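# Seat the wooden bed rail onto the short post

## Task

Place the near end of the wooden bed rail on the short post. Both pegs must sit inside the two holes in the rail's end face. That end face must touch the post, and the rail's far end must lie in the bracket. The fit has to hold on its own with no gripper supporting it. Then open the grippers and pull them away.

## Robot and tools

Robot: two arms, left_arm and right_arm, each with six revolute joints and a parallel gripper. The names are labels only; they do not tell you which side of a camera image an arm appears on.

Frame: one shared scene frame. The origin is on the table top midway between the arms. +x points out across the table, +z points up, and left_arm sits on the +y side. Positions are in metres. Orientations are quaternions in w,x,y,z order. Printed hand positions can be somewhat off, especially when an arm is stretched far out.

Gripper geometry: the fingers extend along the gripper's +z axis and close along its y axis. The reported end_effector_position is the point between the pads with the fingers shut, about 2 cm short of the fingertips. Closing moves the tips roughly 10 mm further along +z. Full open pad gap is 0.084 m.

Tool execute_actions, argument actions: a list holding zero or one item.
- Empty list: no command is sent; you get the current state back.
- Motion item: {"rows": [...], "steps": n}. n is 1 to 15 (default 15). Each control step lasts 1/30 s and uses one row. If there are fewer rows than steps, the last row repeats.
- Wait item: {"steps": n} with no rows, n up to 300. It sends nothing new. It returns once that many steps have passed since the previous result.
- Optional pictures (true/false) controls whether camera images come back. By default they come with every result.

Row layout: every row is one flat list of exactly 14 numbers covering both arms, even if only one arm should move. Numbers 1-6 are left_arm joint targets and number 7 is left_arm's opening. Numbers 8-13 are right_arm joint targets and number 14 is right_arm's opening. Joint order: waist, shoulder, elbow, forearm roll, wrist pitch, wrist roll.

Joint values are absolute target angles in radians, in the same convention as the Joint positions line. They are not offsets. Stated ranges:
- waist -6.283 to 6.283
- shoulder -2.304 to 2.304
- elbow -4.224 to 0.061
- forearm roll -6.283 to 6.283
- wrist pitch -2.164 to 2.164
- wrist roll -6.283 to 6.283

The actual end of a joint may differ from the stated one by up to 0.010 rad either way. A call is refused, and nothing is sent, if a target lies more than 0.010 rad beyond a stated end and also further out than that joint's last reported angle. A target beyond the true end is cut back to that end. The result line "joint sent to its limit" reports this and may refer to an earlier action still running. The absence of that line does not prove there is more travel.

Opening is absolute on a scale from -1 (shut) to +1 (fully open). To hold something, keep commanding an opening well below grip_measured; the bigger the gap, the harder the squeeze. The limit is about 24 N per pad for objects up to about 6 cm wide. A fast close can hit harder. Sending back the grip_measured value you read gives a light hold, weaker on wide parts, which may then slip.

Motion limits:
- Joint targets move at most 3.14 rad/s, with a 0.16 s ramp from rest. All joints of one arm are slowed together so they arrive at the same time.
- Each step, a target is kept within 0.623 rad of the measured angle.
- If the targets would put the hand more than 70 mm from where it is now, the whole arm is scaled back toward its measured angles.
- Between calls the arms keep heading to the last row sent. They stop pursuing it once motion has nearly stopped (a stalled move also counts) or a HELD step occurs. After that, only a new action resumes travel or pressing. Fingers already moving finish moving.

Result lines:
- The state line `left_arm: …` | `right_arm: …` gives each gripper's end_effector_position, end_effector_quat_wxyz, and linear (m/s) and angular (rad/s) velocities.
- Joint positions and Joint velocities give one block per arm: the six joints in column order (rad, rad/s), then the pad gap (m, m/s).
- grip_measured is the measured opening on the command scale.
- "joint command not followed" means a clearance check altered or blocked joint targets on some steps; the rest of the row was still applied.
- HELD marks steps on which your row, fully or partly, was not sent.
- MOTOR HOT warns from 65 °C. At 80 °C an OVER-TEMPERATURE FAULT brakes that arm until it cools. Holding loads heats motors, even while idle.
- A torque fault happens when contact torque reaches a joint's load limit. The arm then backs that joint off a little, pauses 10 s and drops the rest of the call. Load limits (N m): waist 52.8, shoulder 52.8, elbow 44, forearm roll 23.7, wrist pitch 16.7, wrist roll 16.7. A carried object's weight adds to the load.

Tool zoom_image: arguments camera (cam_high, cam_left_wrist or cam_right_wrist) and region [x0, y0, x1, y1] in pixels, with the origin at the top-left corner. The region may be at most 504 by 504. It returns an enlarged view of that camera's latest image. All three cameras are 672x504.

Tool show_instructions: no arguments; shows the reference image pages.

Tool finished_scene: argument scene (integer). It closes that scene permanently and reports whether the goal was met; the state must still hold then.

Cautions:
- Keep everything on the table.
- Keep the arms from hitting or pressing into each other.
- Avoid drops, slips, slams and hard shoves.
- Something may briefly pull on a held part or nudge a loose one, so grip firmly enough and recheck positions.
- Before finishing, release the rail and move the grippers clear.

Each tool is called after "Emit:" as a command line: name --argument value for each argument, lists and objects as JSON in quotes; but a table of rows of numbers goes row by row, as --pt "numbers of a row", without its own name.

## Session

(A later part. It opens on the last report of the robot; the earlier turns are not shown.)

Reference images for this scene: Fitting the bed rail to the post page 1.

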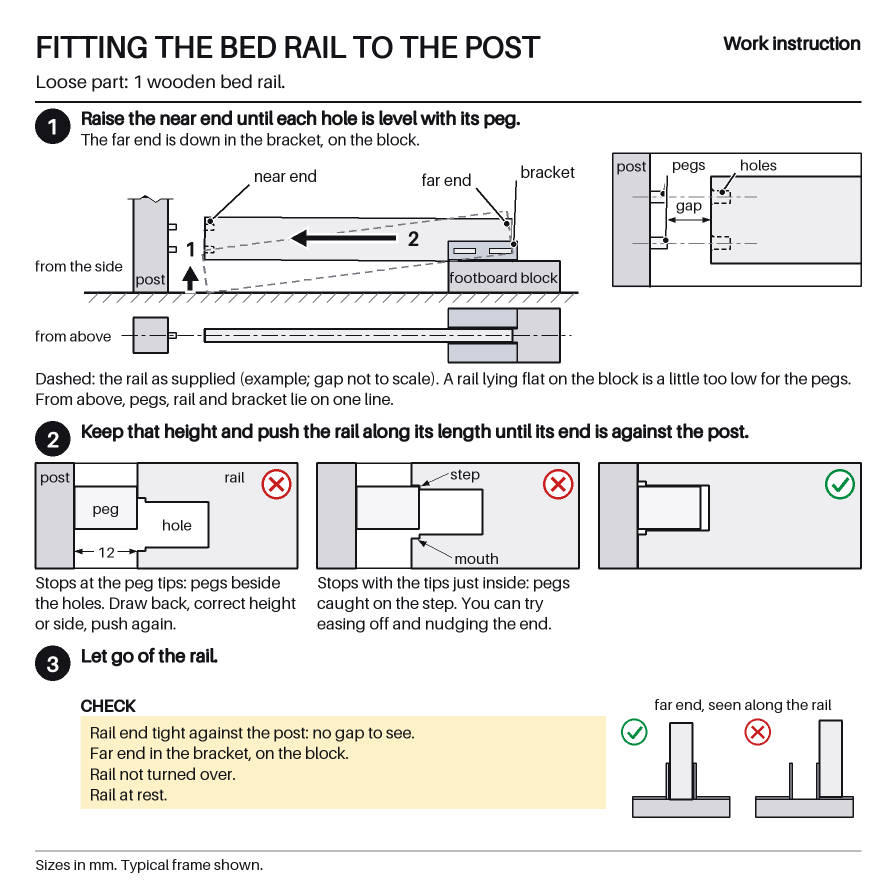

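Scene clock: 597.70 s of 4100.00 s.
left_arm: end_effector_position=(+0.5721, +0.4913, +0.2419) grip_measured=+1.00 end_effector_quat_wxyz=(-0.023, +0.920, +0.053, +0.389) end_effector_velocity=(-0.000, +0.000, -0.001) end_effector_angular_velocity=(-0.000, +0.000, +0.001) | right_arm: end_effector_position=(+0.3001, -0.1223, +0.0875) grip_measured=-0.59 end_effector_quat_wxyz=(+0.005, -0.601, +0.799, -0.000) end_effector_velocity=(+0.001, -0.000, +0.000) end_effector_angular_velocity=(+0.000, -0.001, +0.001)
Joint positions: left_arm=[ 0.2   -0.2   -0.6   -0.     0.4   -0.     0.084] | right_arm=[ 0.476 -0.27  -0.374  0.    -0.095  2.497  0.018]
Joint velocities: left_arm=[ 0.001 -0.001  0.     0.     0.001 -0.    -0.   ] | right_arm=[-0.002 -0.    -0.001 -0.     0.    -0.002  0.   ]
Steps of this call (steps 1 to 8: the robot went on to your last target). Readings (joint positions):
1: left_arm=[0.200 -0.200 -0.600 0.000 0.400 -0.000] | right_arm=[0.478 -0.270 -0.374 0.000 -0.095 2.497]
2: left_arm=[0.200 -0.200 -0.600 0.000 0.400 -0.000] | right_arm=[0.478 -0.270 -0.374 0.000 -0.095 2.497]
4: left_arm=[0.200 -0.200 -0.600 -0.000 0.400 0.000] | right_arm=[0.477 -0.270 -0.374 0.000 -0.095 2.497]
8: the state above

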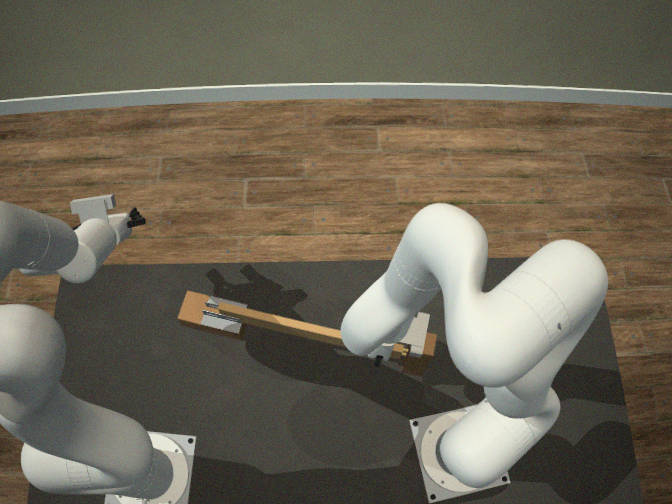

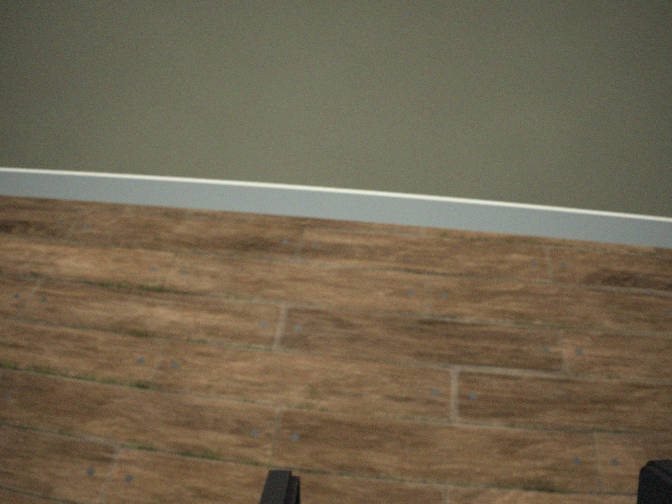

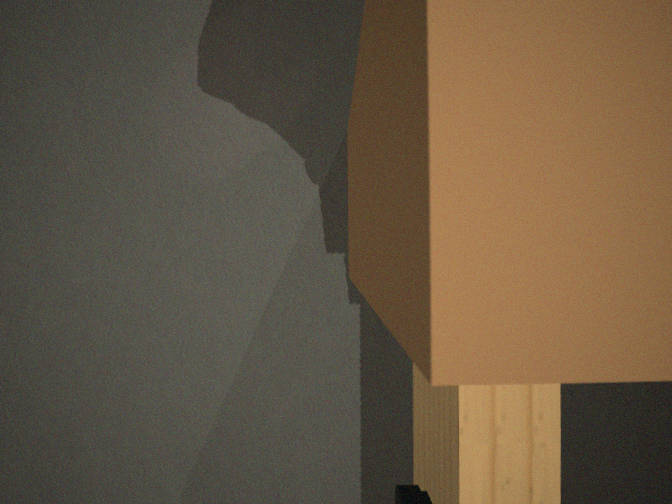

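Emit:
execute_actions --actions '[{"rows":[[0.2,-0.2,-0.6,0,0.4,0,1,0.485,-0.273,-0.381,0,-0.100,2.503,-1],[0.2,-0.2,-0.6,0,0.4,0,1,0.494,-0.28,-0.39,0,-0.104,2.511,-1],[0.2,-0.2,-0.6,0,0.4,0,1,0.503,-0.286,-0.399,0,-0.107,2.519,-1],[0.2,-0.2,-0.6,0,0.4,0,1,0.503,-0.286,-0.399,0,-0.107,2.519,-1],[0.2,-0.2,-0.6,0,0.4,0,1,0.503,-0.305,-0.401,0,-0.092,2.519,-1],[0.2,-0.2,-0.6,0,0.4,0,1,0.503,-0.323,-0.4035,0,-0.076,2.519,-1],[0.2,-0.2,-0.6,0,0.4,0,1,0.503,-0.341,-0.406,0,-0.061,2.519,-1],[0.2,-0.2,-0.6,0,0.4,0,1,0.503,-0.36,-0.408,0,-0.046,2.519,-1],[0.2,-0.2,-0.6,0,0.4,0,1,0.503,-0.378,-0.41,0,-0.031,2.519,-1],[0.2,-0.2,-0.6,0,0.4,0,1,0.503,-0.397,-0.413,0,-0.015,2.519,-1],[0.2,-0.2,-0.6,0,0.4,0,1,0.503,-0.415,-0.415,0,0.0,2.519,-1]]}]' --pictures false

Emit:
execute_actions --actions '[{"steps":12}]'

Scene clock: 620.80 s of 4100.00 s.
left_arm: end_effector_position=(+0.5721, +0.4913, +0.2419) grip_measured=+1.00 end_effector_quat_wxyz=(-0.023, +0.920, +0.053, +0.389) end_effector_velocity=(-0.000, +0.000, +0.000) end_effector_angular_velocity=(+0.000, -0.000, +0.000) | right_arm: end_effector_position=(+0.3002, -0.1121, +0.0540) grip_measured=-0.59 end_effector_quat_wxyz=(-0.001, -0.603, +0.798, -0.000) end_effector_velocity=(-0.001, +0.000, -0.059) end_effector_angular_velocity=(+0.001, -0.001, +0.001)
Joint positions: left_arm=[ 0.2   -0.2   -0.6    0.     0.4    0.     0.084] | right_arm=[ 0.503 -0.402 -0.412 -0.    -0.013  2.519  0.018]
Joint velocities: left_arm=[ 0.     0.001  0.    -0.    -0.001  0.     0.   ] | right_arm=[ 0.003 -0.208 -0.03   0.     0.18   0.002  0.   ]
Steps of this call (steps 1 to 15: the robot went on to your last target; steps 16 to 90: nothing new was sent; then 19.60 s passed at rest; steps 91 to 105: all 15 steps of this action). Readings (joint positions):
91: left_arm=[0.200 -0.200 -0.600 -0.000 0.400 -0.000] | right_arm=[0.476 -0.270 -0.375 -0.000 -0.095 2.497]
92: left_arm=[0.200 -0.200 -0.600 -0.000 0.400 -0.000] | right_arm=[0.477 -0.270 -0.375 -0.000 -0.096 2.498]
94: left_arm=[0.200 -0.200 -0.600 -0.000 0.400 -0.000] | right_arm=[0.484 -0.275 -0.380 -0.000 -0.104 2.504]
98: left_arm=[0.200 -0.200 -0.600 0.000 0.400 -0.000] | right_arm=[0.499 -0.302 -0.395 -0.000 -0.096 2.516]
105: the state above

Scene clock: 621.20 s of 4100.00 s.
left_arm: end_effector_position=(+0.5721, +0.4913, +0.2419) grip_measured=+1.00 end_effector_quat_wxyz=(-0.023, +0.920, +0.053, +0.389) end_effector_velocity=(-0.000, +0.001, -0.001) end_effector_angular_velocity=(-0.000, +0.001, +0.003) | right_arm: end_effector_position=(+0.2997, -0.1124, +0.0512) grip_measured=-0.59 end_effector_quat_wxyz=(-0.004, -0.602, +0.798, -0.000) end_effector_velocity=(-0.002, -0.001, -0.000) end_effector_angular_velocity=(-0.006, +0.008, +0.007)
Joint positions: left_arm=[ 0.2   -0.2   -0.6    0.     0.4   -0.     0.084] | right_arm=[ 0.503 -0.413 -0.416  0.    -0.011  2.52   0.018]
Joint velocities: left_arm=[ 0.003 -0.001  0.     0.    -0.001 -0.    -0.   ] | right_arm=[ 0.001 -0.002 -0.002 -0.001 -0.009 -0.005 -0.   ]
Steps of this call (steps 1 to 12: the robot went on to your last target). Readings (joint positions):
1: left_arm=[0.200 -0.200 -0.600 -0.000 0.400 0.000] | right_arm=[0.503 -0.407 -0.413 -0.000 -0.008 2.519]
2: left_arm=[0.200 -0.200 -0.600 0.000 0.400 0.000] | right_arm=[0.503 -0.410 -0.414 -0.000 -0.006 2.519]
4: left_arm=[0.200 -0.200 -0.600 -0.000 0.400 -0.000] | right_arm=[0.503 -0.411 -0.415 0.000 -0.008 2.520]
8: left_arm=[0.200 -0.200 -0.600 0.000 0.400 0.000] | right_arm=[0.503 -0.412 -0.415 0.000 -0.009 2.520]
12: the state above

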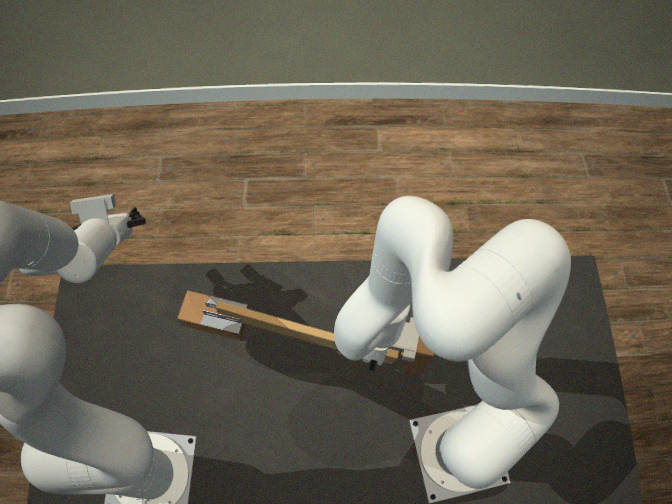

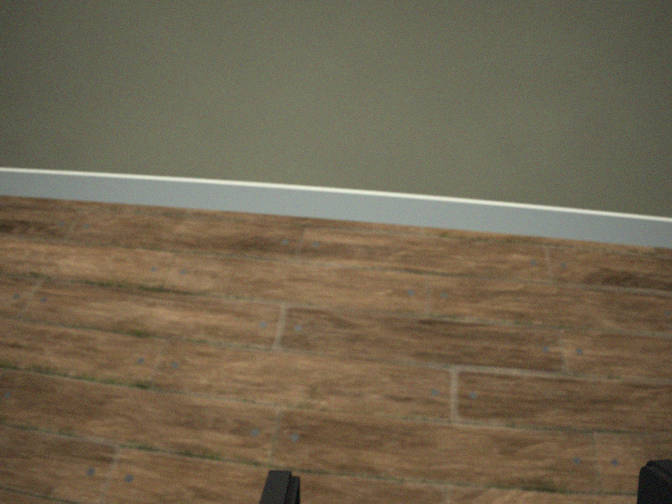

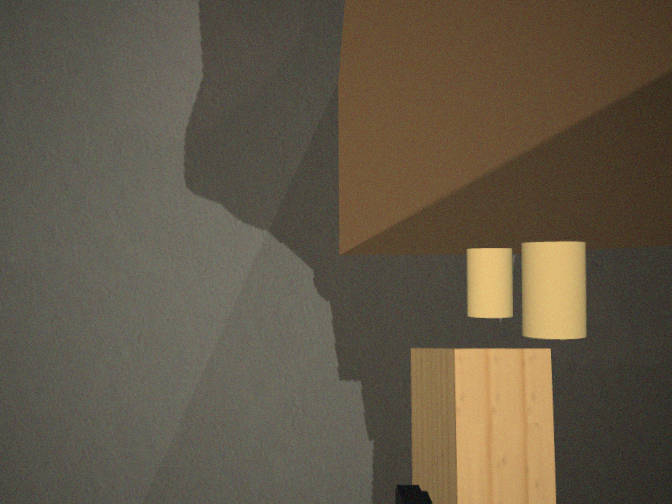

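Touched down (q5 deflects). Open, move back, regrasp.

Emit:
execute_actions --actions '[{"rows":[[0.2,-0.2,-0.6,0,0.4,0,1,0.503,-0.411,-0.415,0,-0.004,2.519,-0.6],[0.2,-0.2,-0.6,0,0.4,0,1,0.503,-0.411,-0.415,0,-0.004,2.519,-0.4],[0.2,-0.2,-0.6,0,0.4,0,1,0.503,-0.411,-0.415,0,-0.004,2.519,-0.1],[0.2,-0.2,-0.6,0,0.4,0,1,0.503,-0.411,-0.415,0,-0.004,2.519,-0.1],[0.2,-0.2,-0.6,0,0.4,0,1,0.503,-0.411,-0.415,0,-0.004,2.519,-0.1],[0.2,-0.2,-0.6,0,0.4,0,1,0.503,-0.411,-0.415,0,-0.004,2.519,-0.1],[0.2,-0.2,-0.6,0,0.4,0,1,0.518,-0.422,-0.434,0,-0.012,2.534,-0.1],[0.2,-0.2,-0.6,0,0.4,0,1,0.534,-0.433,-0.452,0,-0.02,2.55,-0.1],[0.2,-0.2,-0.6,0,0.4,0,1,0.55,-0.444,-0.471,0,-0.028,2.566,-0.1],[0.2,-0.2,-0.6,0,0.4,0,1,0.565,-0.455,-0.49,0,-0.034,2.581,-0.1]]}]' --pictures false

Emit:
execute_actions --actions '[{"steps":15}]'

Scene clock: 633.30 s of 4100.00 s.
left_arm: end_effector_position=(+0.5721, +0.4913, +0.2419) grip_measured=+1.00 end_effector_quat_wxyz=(-0.023, +0.920, +0.053, +0.389) end_effector_velocity=(+0.000, +0.000, +0.000) end_effector_angular_velocity=(-0.000, -0.001, +0.001) | right_arm: end_effector_position=(+0.3095, -0.0804, +0.0488) grip_measured=-0.11 end_effector_quat_wxyz=(+0.002, -0.603, +0.797, +0.000) end_effector_velocity=(+0.015, +0.053, -0.000) end_effector_angular_velocity=(+0.004, -0.005, -0.007)
Joint positions: left_arm=[ 0.2   -0.2   -0.6    0.     0.4    0.     0.084] | right_arm=[ 0.56  -0.453 -0.482 -0.    -0.026  2.574  0.039]
Joint velocities: left_arm=[ 0.  0. -0. -0.  0. -0.  0.] | right_arm=[ 0.09  -0.057 -0.116  0.    -0.052  0.097  0.   ]
Steps of this call (steps 1 to 30: the robot went on to your last target; steps 31 to 90: nothing new was sent; then 8.60 s passed at rest; steps 91 to 105: all 15 steps of this action). Readings (joint positions):
91: left_arm=[0.200 -0.200 -0.600 0.000 0.400 -0.000] | right_arm=[0.503 -0.412 -0.415 0.000 -0.010 2.519]
92: left_arm=[0.200 -0.200 -0.600 -0.000 0.400 -0.000] | right_arm=[0.503 -0.412 -0.415 -0.000 -0.010 2.519]
94: left_arm=[0.200 -0.200 -0.600 0.000 0.400 0.000] | right_arm=[0.503 -0.411 -0.415 0.000 -0.009 2.519]
98: left_arm=[0.200 -0.200 -0.600 0.000 0.400 -0.000] | right_arm=[0.504 -0.412 -0.416 0.000 -0.009 2.521]
105: the state above

Scene clock: 633.80 s of 4100.00 s.
left_arm: end_effector_position=(+0.5721, +0.4913, +0.2419) grip_measured=+1.00 end_effector_quat_wxyz=(-0.023, +0.920, +0.053, +0.389) end_effector_velocity=(+0.000, -0.000, +0.000) end_effector_angular_velocity=(+0.000, -0.001, -0.001) | right_arm: end_effector_position=(+0.3102, -0.0774, +0.0493) grip_measured=-0.11 end_effector_quat_wxyz=(+0.000, -0.603, +0.798, +0.000) end_effector_velocity=(-0.001, -0.000, +0.000) end_effector_angular_velocity=(-0.002, +0.002, +0.001)
Joint positions: left_arm=[ 0.2   -0.2   -0.6   -0.     0.4    0.     0.084] | right_arm=[ 0.565 -0.455 -0.49  -0.    -0.034  2.581  0.039]
Joint velocities: left_arm=[-0.     0.001 -0.     0.    -0.     0.     0.   ] | right_arm=[ 0.     0.     0.     0.    -0.003 -0.    -0.   ]
Steps of this call (steps 1 to 15: the robot went on to your last target). Readings (joint positions):
1: left_arm=[0.200 -0.200 -0.600 -0.000 0.400 0.000] | right_arm=[0.562 -0.454 -0.485 -0.000 -0.028 2.577]
2: left_arm=[0.200 -0.200 -0.600 0.000 0.400 -0.000] | right_arm=[0.563 -0.455 -0.487 -0.000 -0.029 2.578]
4: left_arm=[0.200 -0.200 -0.600 0.000 0.400 0.000] | right_arm=[0.564 -0.455 -0.488 -0.000 -0.031 2.580]
8: left_arm=[0.200 -0.200 -0.600 0.000 0.400 0.000] | right_arm=[0.565 -0.455 -0.489 -0.000 -0.033 2.581]
15: the state above
All arms were judged still, so your last target was given up. Only a new action makes them travel on or press farther. Fingers that are still opening or closing keep moving.

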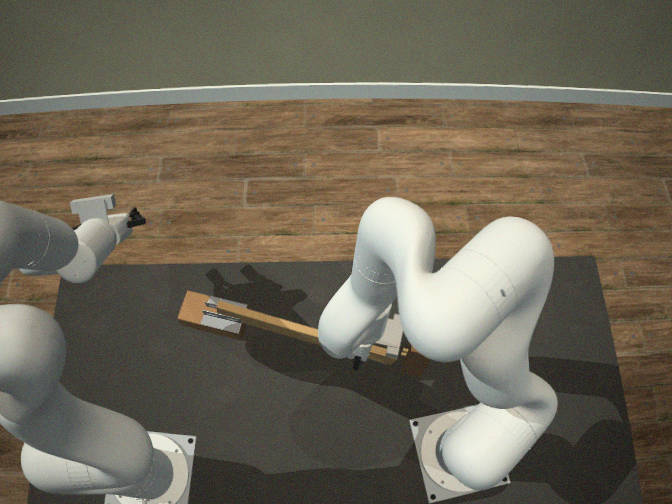

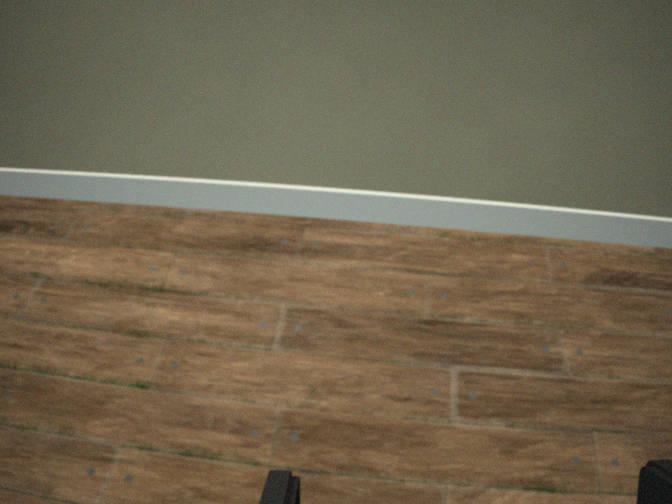

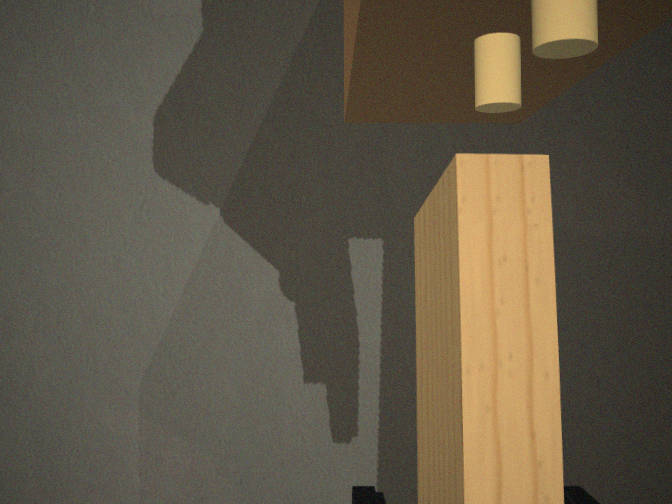

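Emit:
execute_actions --actions '[{"rows":[[0.2,-0.2,-0.6,0,0.4,0,1,0.55,-0.444,-0.471,0,-0.027,2.566,-0.1],[0.2,-0.2,-0.6,0,0.4,0,1,0.545,-0.44,-0.465,0,-0.025,2.561,-0.1],[0.2,-0.2,-0.6,0,0.4,0,1,0.545,-0.44,-0.465,0,-0.025,2.561,-0.1],[0.2,-0.2,-0.6,0,0.4,0,1,0.545,-0.44,-0.465,0,-0.025,2.561,-0.1],[0.2,-0.2,-0.6,0,0.4,0,1,0.545,-0.44,-0.465,0,-0.025,2.561,-0.1],[0.2,-0.2,-0.6,0,0.4,0,1,0.545,-0.44,-0.465,0,-0.025,2.561,-0.1],[0.2,-0.2,-0.6,0,0.4,0,1,0.545,-0.44,-0.465,0,-0.025,2.561,-0.1],[0.2,-0.2,-0.6,0,0.4,0,1,0.545,-0.44,-0.465,0,-0.025,2.561,-0.3],[0.2,-0.2,-0.6,0,0.4,0,1,0.545,-0.44,-0.465,0,-0.025,2.561,-0.45],[0.2,-0.2,-0.6,0,0.4,0,1,0.545,-0.44,-0.465,0,-0.025,2.561,-0.55],[0.2,-0.2,-0.6,0,0.4,0,1,0.545,-0.44,-0.465,0,-0.025,2.561,-0.65],[0.2,-0.2,-0.6,0,0.4,0,1,0.545,-0.44,-0.465,0,-0.025,2.561,-0.8],[0.2,-0.2,-0.6,0,0.4,0,1,0.545,-0.44,-0.465,0,-0.025,2.561,-1]]}]' --pictures false

Emit:
execute_actions --actions '[{"steps":12}]' --pictures false

Emit:
execute_actions --actions '[{"rows":[[0.2,-0.2,-0.6,0,0.4,0,1,0.545,-0.424,-0.463,0,-0.039,2.561,-1],[0.2,-0.2,-0.6,0,0.4,0,1,0.545,-0.408,-0.461,0,-0.053,2.561,-1],[0.2,-0.2,-0.6,0,0.4,0,1,0.545,-0.392,-0.459,0,-0.067,2.561,-1],[0.2,-0.2,-0.6,0,0.4,0,1,0.545,-0.376,-0.457,0,-0.081,2.561,-1],[0.2,-0.2,-0.6,0,0.4,0,1,0.545,-0.36,-0.455,0,-0.095,2.561,-1],[0.2,-0.2,-0.6,0,0.4,0,1,0.545,-0.344,-0.453,0,-0.109,2.561,-1],[0.2,-0.2,-0.6,0,0.4,0,1,0.545,-0.328,-0.451,0,-0.123,2.561,-1],[0.2,-0.2,-0.6,0,0.4,0,1,0.545,-0.312,-0.449,0,-0.137,2.561,-1]]}]' --pictures false

Emit:
execute_actions --actions '[{"steps":15}]'

Scene clock: 660.10 s of 4100.00 s.
left_arm: end_effector_position=(+0.5721, +0.4913, +0.2419) grip_measured=+1.00 end_effector_quat_wxyz=(-0.023, +0.920, +0.053, +0.389) end_effector_velocity=(+0.000, -0.001, +0.001) end_effector_angular_velocity=(+0.000, -0.000, -0.002) | right_arm: end_effector_position=(+0.3073, -0.0887, +0.0503) grip_measured=-0.59 end_effector_quat_wxyz=(-0.000, -0.603, +0.798, -0.000) end_effector_velocity=(-0.000, -0.000, -0.000) end_effector_angular_velocity=(+0.000, -0.000, +0.000)
Joint positions: left_arm=[ 0.2   -0.2   -0.6   -0.     0.4    0.     0.084] | right_arm=[ 0.545 -0.44  -0.465 -0.    -0.025  2.56   0.018]
Joint velocities: left_arm=[-0.002  0.001 -0.     0.    -0.001 -0.    -0.   ] | right_arm=[-0.001  0.     0.002 -0.     0.002 -0.001  0.   ]
Steps of this call (steps 1 to 90: nothing new was sent; then 22.80 s passed at rest; steps 91 to 105: all 15 steps of this action). Readings (joint positions):
91: left_arm=[0.200 -0.200 -0.600 -0.000 0.400 -0.000] | right_arm=[0.565 -0.455 -0.490 0.000 -0.034 2.581]
92: left_arm=[0.200 -0.200 -0.600 0.000 0.400 0.000] | right_arm=[0.563 -0.454 -0.488 0.000 -0.033 2.579]
94: left_arm=[0.200 -0.200 -0.600 -0.000 0.400 -0.000] | right_arm=[0.555 -0.447 -0.477 0.000 -0.029 2.571]
98: left_arm=[0.200 -0.200 -0.600 0.000 0.400 0.000] | right_arm=[0.546 -0.441 -0.467 -0.000 -0.026 2.563]
105: the state above

Scene clock: 660.50 s of 4100.00 s.
left_arm: end_effector_position=(+0.5721, +0.4913, +0.2419) grip_measured=+1.00 end_effector_quat_wxyz=(-0.023, +0.920, +0.053, +0.389) end_effector_velocity=(-0.000, +0.001, -0.000) end_effector_angular_velocity=(-0.000, +0.000, +0.002) | right_arm: end_effector_position=(+0.3073, -0.0888, +0.0502) grip_measured=-0.59 end_effector_quat_wxyz=(+0.000, -0.603, +0.798, -0.000) end_effector_velocity=(-0.001, -0.001, -0.000) end_effector_angular_velocity=(-0.001, +0.001, -0.001)
Joint positions: left_arm=[ 0.2   -0.2   -0.6    0.     0.4    0.     0.084] | right_arm=[ 0.545 -0.44  -0.465 -0.    -0.025  2.561  0.018]
Joint velocities: left_arm=[ 0.001  0.     0.    -0.001 -0.     0.     0.   ] | right_arm=[-0.     0.     0.002  0.     0.     0.001  0.   ]
Steps of this call (steps 1 to 12: the robot went on to your last target). Readings (joint positions):
1: left_arm=[0.200 -0.200 -0.600 -0.000 0.400 -0.000] | right_arm=[0.545 -0.440 -0.465 -0.000 -0.025 2.560]
2: left_arm=[0.200 -0.200 -0.600 0.000 0.400 -0.000] | right_arm=[0.545 -0.440 -0.465 -0.000 -0.025 2.560]
4: left_arm=[0.200 -0.200 -0.600 0.000 0.400 -0.000] | right_arm=[0.545 -0.440 -0.465 -0.000 -0.025 2.561]
8: left_arm=[0.200 -0.200 -0.600 -0.000 0.400 0.000] | right_arm=[0.545 -0.440 -0.465 -0.000 -0.025 2.561]
12: the state above

Scene clock: 661.00 s of 4100.00 s.
left_arm: end_effector_position=(+0.5721, +0.4913, +0.2419) grip_measured=+1.00 end_effector_quat_wxyz=(-0.023, +0.920, +0.053, +0.389) end_effector_velocity=(-0.000, +0.001, -0.000) end_effector_angular_velocity=(+0.000, +0.000, +0.001) | right_arm: end_effector_position=(+0.3074, -0.0888, +0.0884) grip_measured=-0.59 end_effector_quat_wxyz=(+0.000, -0.603, +0.798, +0.000) end_effector_velocity=(-0.004, -0.003, +0.009) end_effector_angular_velocity=(-0.008, +0.009, +0.001)
Joint positions: left_arm=[ 0.2   -0.2   -0.6    0.     0.4   -0.     0.084] | right_arm=[ 0.545 -0.315 -0.45   0.    -0.134  2.561  0.018]
Joint velocities: left_arm=[ 0.001 -0.001 -0.     0.    -0.     0.    -0.   ] | right_arm=[-0.     0.033  0.008  0.    -0.037 -0.002 -0.   ]
Steps of this call (steps 1 to 15: all 15 steps of this action). Readings (joint positions):
1: left_arm=[0.200 -0.200 -0.600 0.000 0.400 -0.000] | right_arm=[0.545 -0.440 -0.465 -0.000 -0.025 2.561]
2: left_arm=[0.200 -0.200 -0.600 0.000 0.400 -0.000] | right_arm=[0.545 -0.438 -0.465 -0.000 -0.027 2.561]
4: left_arm=[0.200 -0.200 -0.600 0.000 0.400 -0.000] | right_arm=[0.545 -0.425 -0.462 -0.000 -0.040 2.561]
8: left_arm=[0.200 -0.200 -0.600 0.000 0.400 -0.000] | right_arm=[0.545 -0.372 -0.456 -0.000 -0.085 2.561]
15: the state above

Scene clock: 661.50 s of 4100.00 s.
left_arm: end_effector_position=(+0.5721, +0.4913, +0.2419) grip_measured=+1.00 end_effector_quat_wxyz=(-0.023, +0.920, +0.053, +0.389) end_effector_velocity=(-0.000, -0.001, +0.000) end_effector_angular_velocity=(+0.000, +0.000, -0.001) | right_arm: end_effector_position=(+0.3071, -0.0890, +0.0891) grip_measured=-0.59 end_effector_quat_wxyz=(-0.000, -0.603, +0.798, -0.000) end_effector_velocity=(+0.000, +0.000, +0.000) end_effector_angular_velocity=(-0.000, +0.000, +0.000)
Joint positions: left_arm=[ 0.2   -0.2   -0.6   -0.     0.4    0.     0.084] | right_arm=[ 0.545 -0.312 -0.449 -0.    -0.137  2.561  0.018]
Joint velocities: left_arm=[-0.001  0.     0.    -0.    -0.     0.     0.   ] | right_arm=[-0.     0.    -0.     0.    -0.001 -0.001 -0.   ]
Steps of this call (steps 1 to 15: the robot went on to your last target). Readings (joint positions):
1: left_arm=[0.200 -0.200 -0.600 -0.000 0.400 0.000] | right_arm=[0.545 -0.314 -0.449 0.000 -0.135 2.561]
2: left_arm=[0.200 -0.200 -0.600 0.000 0.400 -0.000] | right_arm=[0.545 -0.313 -0.449 0.000 -0.136 2.561]
4: left_arm=[0.200 -0.200 -0.600 0.000 0.400 0.000] | right_arm=[0.545 -0.313 -0.449 0.000 -0.136 2.561]
8: left_arm=[0.200 -0.200 -0.600 -0.000 0.400 -0.000] | right_arm=[0.545 -0.312 -0.449 0.000 -0.137 2.561]
15: the state above
All arms were judged still, so your last target was given up. Only a new action makes them travel on or press farther. Fingers that are still opening or closing keep moving.

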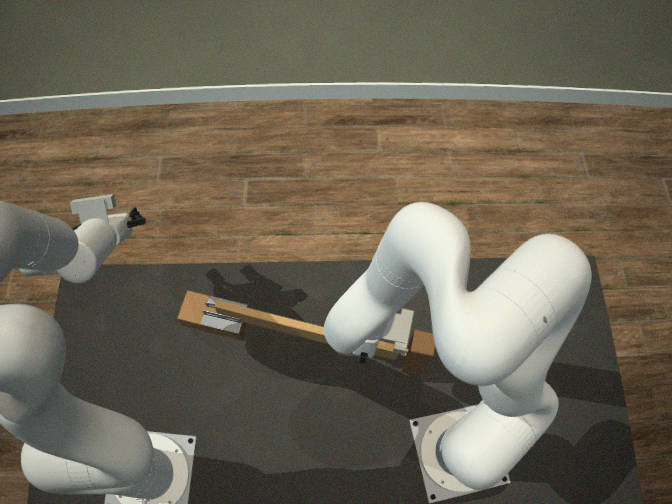

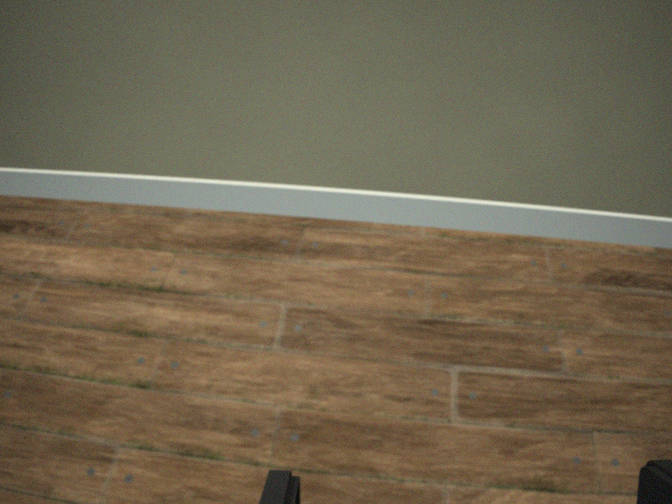

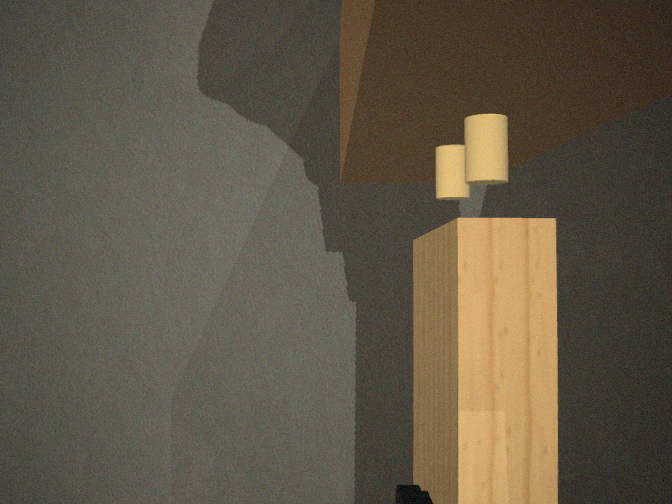

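Emit:
execute_actions --actions '[{"rows":[[0.2,-0.2,-0.6,0,0.4,0,1,0.536,-0.306,-0.441,0,-0.133,2.552,-1]],"steps":15}]'

Emit:
zoom_image --camera "cam_right_wrist" --region '[340, 100, 640, 380]'

Scene clock: 682.73 s of 4100.00 s.
left_arm: end_effector_position=(+0.5721, +0.4913, +0.2419) grip_measured=+1.00 end_effector_quat_wxyz=(-0.023, +0.920, +0.053, +0.389) end_effector_velocity=(-0.000, +0.000, -0.000) end_effector_angular_velocity=(+0.000, -0.000, +0.000) | right_arm: end_effector_position=(+0.3072, -0.0928, +0.0895) grip_measured=-0.59 end_effector_quat_wxyz=(+0.001, -0.603, +0.798, +0.000) end_effector_velocity=(+0.001, +0.001, +0.000) end_effector_angular_velocity=(+0.002, -0.002, -0.002)
Joint positions: left_arm=[ 0.2   -0.2   -0.6    0.     0.4    0.     0.084] | right_arm=[ 0.536 -0.306 -0.441 -0.    -0.133  2.552  0.018]
Joint velocities: left_arm=[ 0.001  0.     0.     0.001  0.001 -0.     0.   ] | right_arm=[-0.     0.    -0.002  0.     0.001  0.001 -0.   ]
Steps of this call (steps 1 to 90: nothing new was sent; then 17.73 s passed at rest; steps 91 to 105: all 15 steps of this action). Readings (joint positions):
91: left_arm=[0.200 -0.200 -0.600 -0.000 0.400 -0.000] | right_arm=[0.545 -0.312 -0.449 0.000 -0.137 2.561]
92: left_arm=[0.200 -0.200 -0.600 -0.000 0.400 -0.000] | right_arm=[0.544 -0.311 -0.448 0.000 -0.136 2.560]
94: left_arm=[0.200 -0.200 -0.600 -0.000 0.400 -0.000] | right_arm=[0.540 -0.309 -0.445 -0.000 -0.134 2.556]
98: left_arm=[0.200 -0.200 -0.600 0.000 0.400 -0.000] | right_arm=[0.537 -0.306 -0.442 -0.000 -0.133 2.553]
105: the state above

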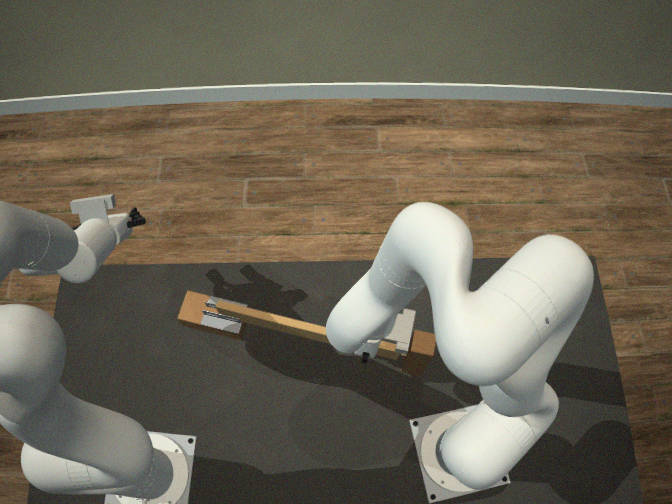

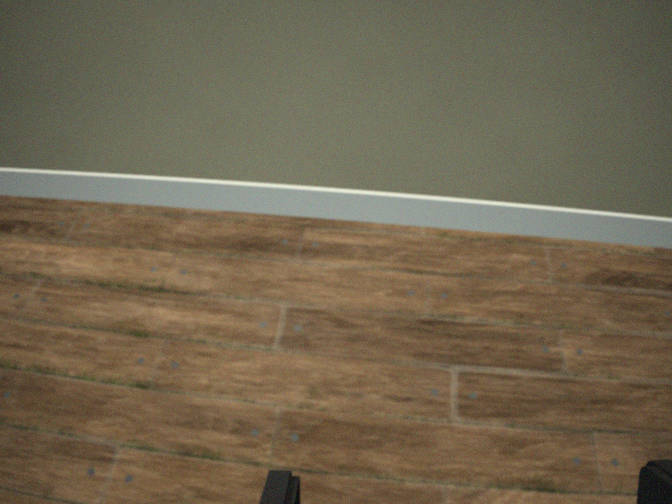

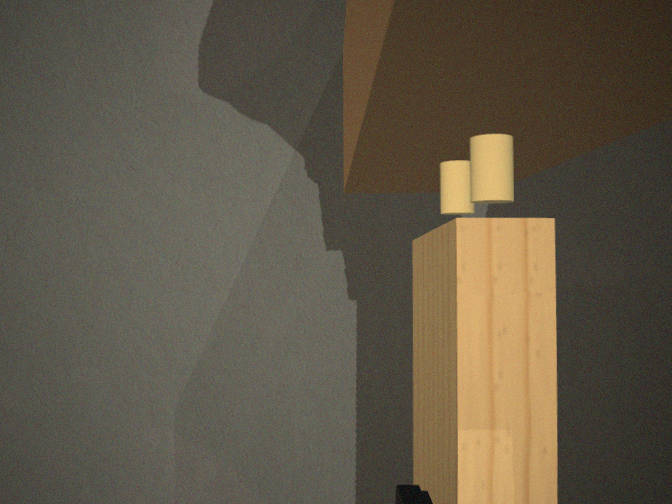

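Region (340, 100, 640, 380) of cam_right_wrist's 672x504 image, scaled by 1.680, with more detail than that image has; it fills the top 470 rows of this view, and the rest is white.

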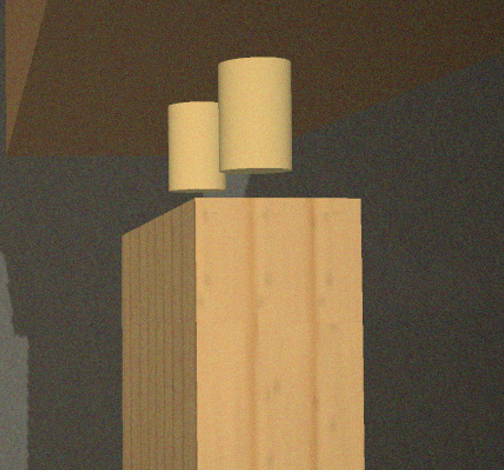

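Emit:
execute_actions --actions '[{"rows":[[0.2,-0.2,-0.6,0,0.4,0,1,0.523,-0.297,-0.428,0,-0.128,2.539,-1]],"steps":15}]'

Emit:
zoom_image --camera "cam_high" --region '[340, 300, 460, 390]'

Scene clock: 692.67 s of 4100.00 s.
left_arm: end_effector_position=(+0.5721, +0.4913, +0.2419) grip_measured=+1.00 end_effector_quat_wxyz=(-0.023, +0.920, +0.053, +0.389) end_effector_velocity=(+0.000, -0.000, +0.000) end_effector_angular_velocity=(-0.000, -0.001, +0.000) | right_arm: end_effector_position=(+0.3077, -0.0976, +0.0901) grip_measured=-0.59 end_effector_quat_wxyz=(+0.004, -0.603, +0.798, +0.000) end_effector_velocity=(-0.001, -0.002, -0.000) end_effector_angular_velocity=(-0.002, +0.003, -0.000)
Joint positions: left_arm=[ 0.2   -0.2   -0.6    0.     0.4   -0.     0.084] | right_arm=[ 0.524 -0.297 -0.43   0.    -0.125  2.539  0.018]
Joint velocities: left_arm=[-0.001  0.     0.    -0.001  0.001 -0.     0.   ] | right_arm=[-0.002  0.001  0.002 -0.    -0.003 -0.001 -0.   ]
Steps of this call (steps 1 to 15: the robot went on to your last target; steps 16 to 90: nothing new was sent; then 6.43 s passed at rest; steps 91 to 105: all 15 steps of this action). Readings (joint positions):
91: left_arm=[0.200 -0.200 -0.600 -0.000 0.400 -0.000] | right_arm=[0.536 -0.306 -0.441 0.000 -0.133 2.552]
92: left_arm=[0.200 -0.200 -0.600 -0.000 0.400 0.000] | right_arm=[0.534 -0.305 -0.440 0.000 -0.132 2.550]
94: left_arm=[0.200 -0.200 -0.600 -0.000 0.400 0.000] | right_arm=[0.529 -0.301 -0.434 -0.000 -0.130 2.545]
98: left_arm=[0.200 -0.200 -0.600 -0.000 0.400 0.000] | right_arm=[0.524 -0.297 -0.431 0.000 -0.125 2.540]
105: the state above

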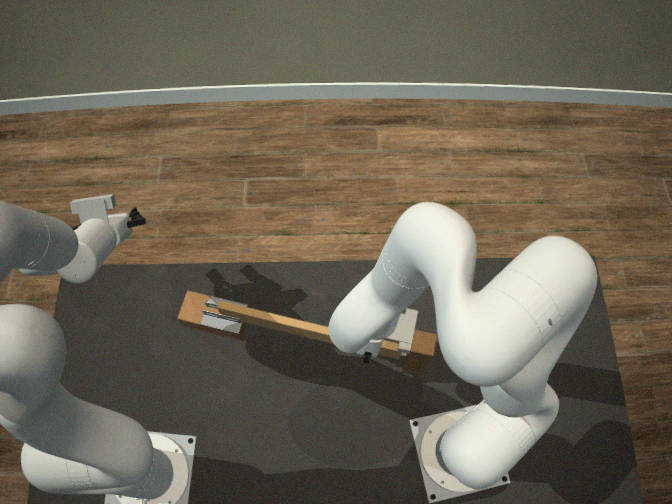

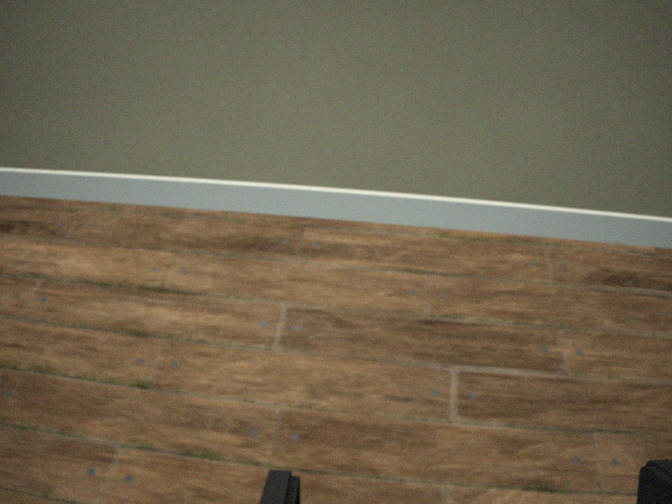

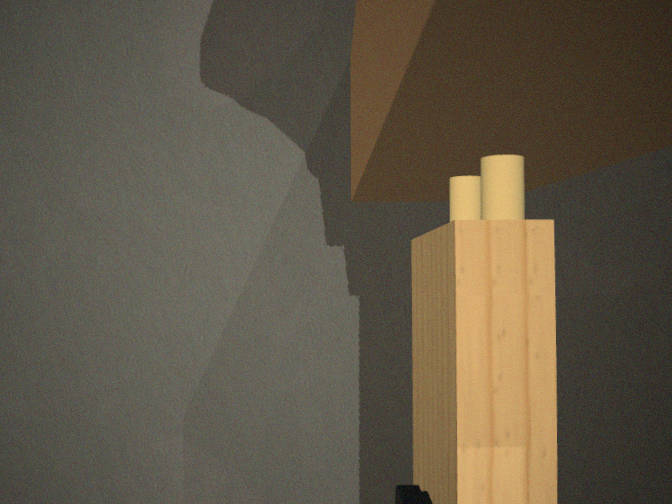

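Region (340, 300, 460, 390) of cam_high's 672x504 image, scaled by 4.200, with more detail than that image has; it fills the top 378 rows of this view, and the rest is white.

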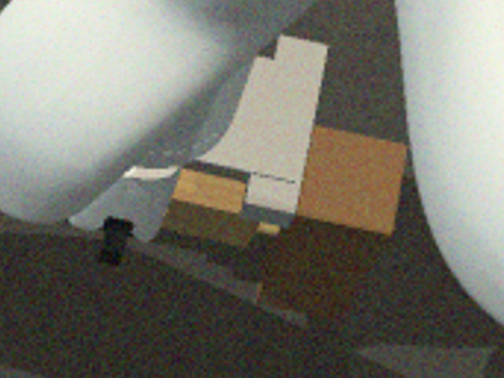

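Emit:
execute_actions --actions '[{"rows":[[0.2,-0.2,-0.6,0,0.4,0,1,0.529,-0.301,-0.434,0,-0.130,2.545,-1],[0.2,-0.2,-0.6,0,0.4,0,1,0.529,-0.301,-0.434,0,-0.130,2.545,-1],[0.2,-0.2,-0.6,0,0.4,0,1,0.529,-0.301,-0.434,0,-0.130,2.545,-1],[0.2,-0.2,-0.6,0,0.4,0,1,0.529,-0.301,-0.434,0,-0.130,2.545,-1],[0.2,-0.2,-0.6,0,0.4,0,1,0.529,-0.301,-0.434,0,-0.130,2.545,-1],[0.2,-0.2,-0.6,0,0.4,0,1,0.537,-0.301,-0.430,0,-0.130,2.553,-1]],"steps":15}]'

Scene clock: 702.43 s of 4100.00 s.
left_arm: end_effector_position=(+0.5721, +0.4913, +0.2419) grip_measured=+1.00 end_effector_quat_wxyz=(-0.023, +0.920, +0.053, +0.389) end_effector_velocity=(-0.000, -0.000, -0.000) end_effector_angular_velocity=(-0.001, +0.000, +0.001) | right_arm: end_effector_position=(+0.3026, -0.0964, +0.0887) grip_measured=-0.60 end_effector_quat_wxyz=(-0.001, -0.602, +0.798, -0.000) end_effector_velocity=(-0.001, +0.001, -0.000) end_effector_angular_velocity=(-0.000, +0.000, +0.000)
Joint positions: left_arm=[ 0.2   -0.2   -0.6    0.     0.4    0.     0.084] | right_arm=[ 0.537 -0.301 -0.429  0.    -0.131  2.553  0.018]
Joint velocities: left_arm=[-0.001 -0.001  0.    -0.002  0.    -0.    -0.   ] | right_arm=[ 0.004 -0.001 -0.     0.     0.     0.004 -0.   ]
Steps of this call (steps 1 to 15: the robot went on to your last target; steps 16 to 90: nothing new was sent; then 6.27 s passed at rest; steps 91 to 105: all 15 steps of this action). Readings (joint positions):
91: left_arm=[0.200 -0.200 -0.600 -0.000 0.400 -0.000] | right_arm=[0.523 -0.297 -0.429 -0.000 -0.123 2.539]
92: left_arm=[0.200 -0.200 -0.600 -0.000 0.400 -0.000] | right_arm=[0.524 -0.298 -0.429 -0.000 -0.124 2.540]
94: left_arm=[0.200 -0.200 -0.600 0.000 0.400 -0.000] | right_arm=[0.525 -0.299 -0.431 -0.000 -0.128 2.542]
98: left_arm=[0.200 -0.200 -0.600 0.000 0.400 -0.000] | right_arm=[0.531 -0.301 -0.431 -0.000 -0.131 2.548]
105: the state above

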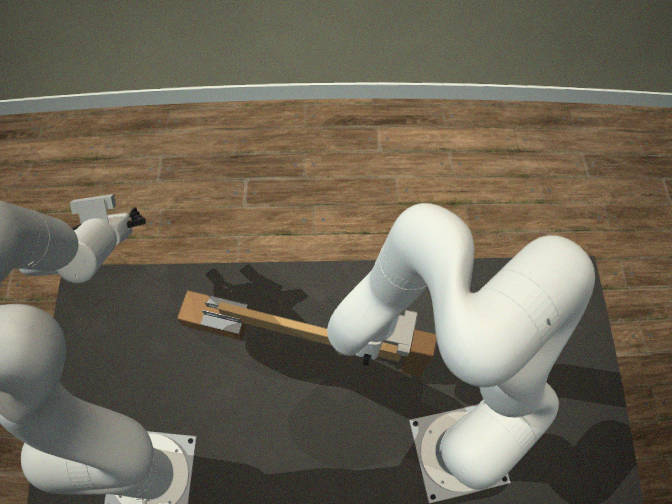

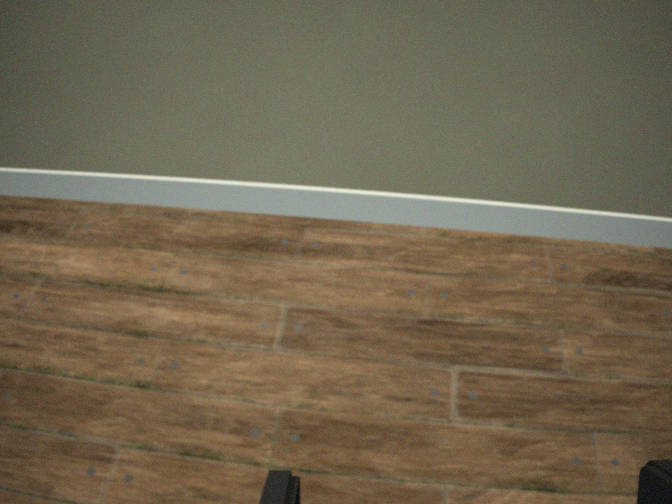

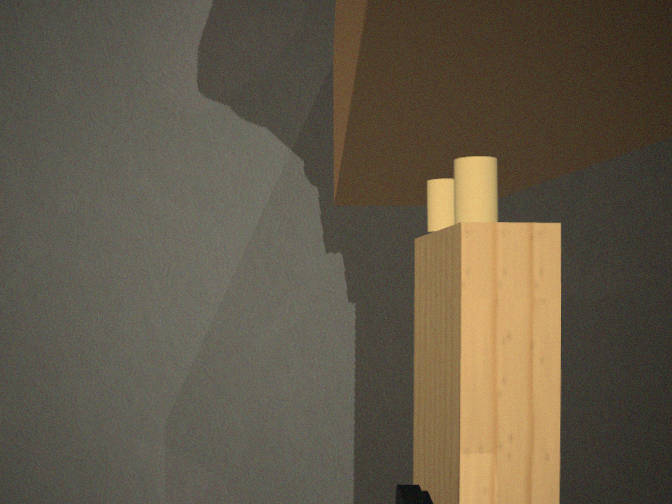

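Emit:
execute_actions --actions '[{"rows":[[0.2,-0.2,-0.6,0,0.4,0,1,0.530,-0.301,-0.4335,0,-0.130,2.546,-1],[0.2,-0.2,-0.6,0,0.4,0,1,0.530,-0.301,-0.4335,0,-0.130,2.546,-1],[0.2,-0.2,-0.6,0,0.4,0,1,0.530,-0.301,-0.4335,0,-0.130,2.546,-1],[0.2,-0.2,-0.6,0,0.4,0,1,0.530,-0.301,-0.4335,0,-0.130,2.546,-1],[0.2,-0.2,-0.6,0,0.4,0,1,0.530,-0.301,-0.4335,0,-0.130,2.546,-1],[0.2,-0.2,-0.6,0,0.4,0,1,0.530,-0.301,-0.4335,0,-0.130,2.546,-1],[0.2,-0.2,-0.6,0,0.4,0,1,0.526,-0.298,-0.4295,0,-0.128,2.542,-1],[0.2,-0.2,-0.6,0,0.4,0,1,0.526,-0.298,-0.4295,0,-0.128,2.542,-1],[0.2,-0.2,-0.6,0,0.4,0,1,0.526,-0.298,-0.4295,0,-0.128,2.542,-1],[0.2,-0.2,-0.6,0,0.4,0,1,0.521,-0.295,-0.4255,0,-0.126,2.537,-1]],"steps":15}]'

Scene clock: 726.30 s of 4100.00 s.
left_arm: end_effector_position=(+0.5721, +0.4913, +0.2419) grip_measured=+1.00 end_effector_quat_wxyz=(-0.023, +0.920, +0.053, +0.389) end_effector_velocity=(-0.000, +0.001, -0.000) end_effector_angular_velocity=(-0.001, +0.001, +0.002) | right_arm: end_effector_position=(+0.3076, -0.0980, +0.0902) grip_measured=-0.59 end_effector_quat_wxyz=(+0.005, -0.603, +0.798, +0.000) end_effector_velocity=(+0.004, -0.003, +0.002) end_effector_angular_velocity=(+0.010, -0.012, -0.002)
Joint positions: left_arm=[ 0.2   -0.2   -0.6    0.     0.4   -0.     0.084] | right_arm=[ 0.523 -0.295 -0.428  0.    -0.123  2.538  0.018]
Joint velocities: left_arm=[ 0.001  0.     0.    -0.002 -0.001  0.    -0.   ] | right_arm=[-0.014  0.01   0.007  0.001  0.012 -0.012  0.   ]
Steps of this call (steps 1 to 15: the robot went on to your last target; steps 16 to 90: nothing new was sent; then 20.37 s passed at rest; steps 91 to 105: all 15 steps of this action). Readings (joint positions):
91: left_arm=[0.200 -0.200 -0.600 -0.000 0.400 -0.000] | right_arm=[0.537 -0.301 -0.430 -0.000 -0.130 2.553]
92: left_arm=[0.200 -0.200 -0.600 -0.000 0.400 0.000] | right_arm=[0.536 -0.301 -0.430 -0.000 -0.130 2.552]
94: left_arm=[0.200 -0.200 -0.600 -0.000 0.400 -0.000] | right_arm=[0.533 -0.301 -0.432 -0.000 -0.130 2.549]
98: left_arm=[0.200 -0.200 -0.600 -0.000 0.400 -0.000] | right_arm=[0.530 -0.301 -0.433 -0.000 -0.130 2.545]
105: the state above

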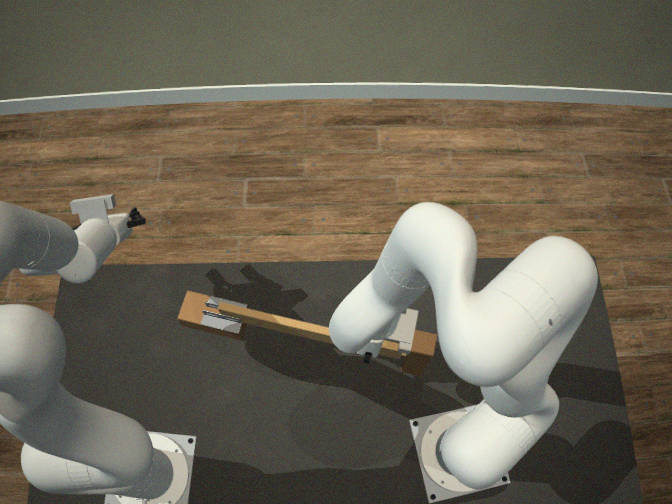

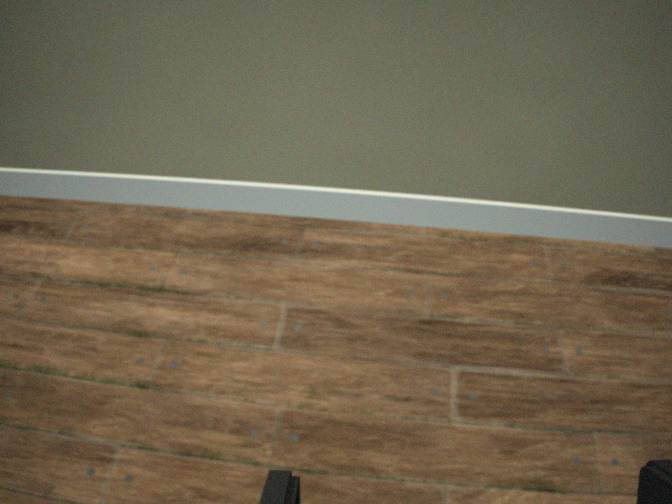

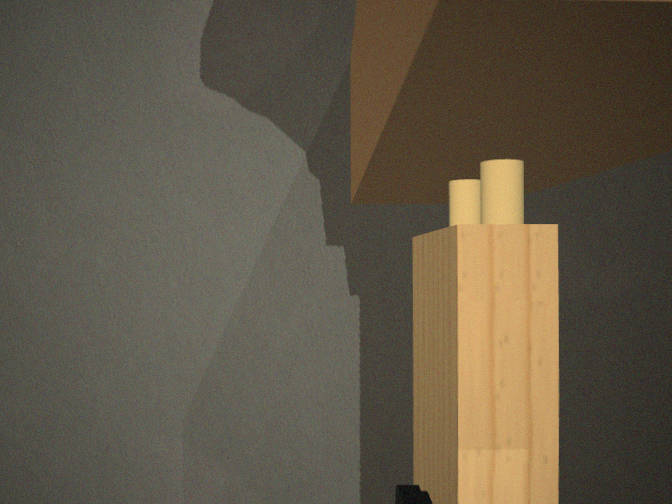

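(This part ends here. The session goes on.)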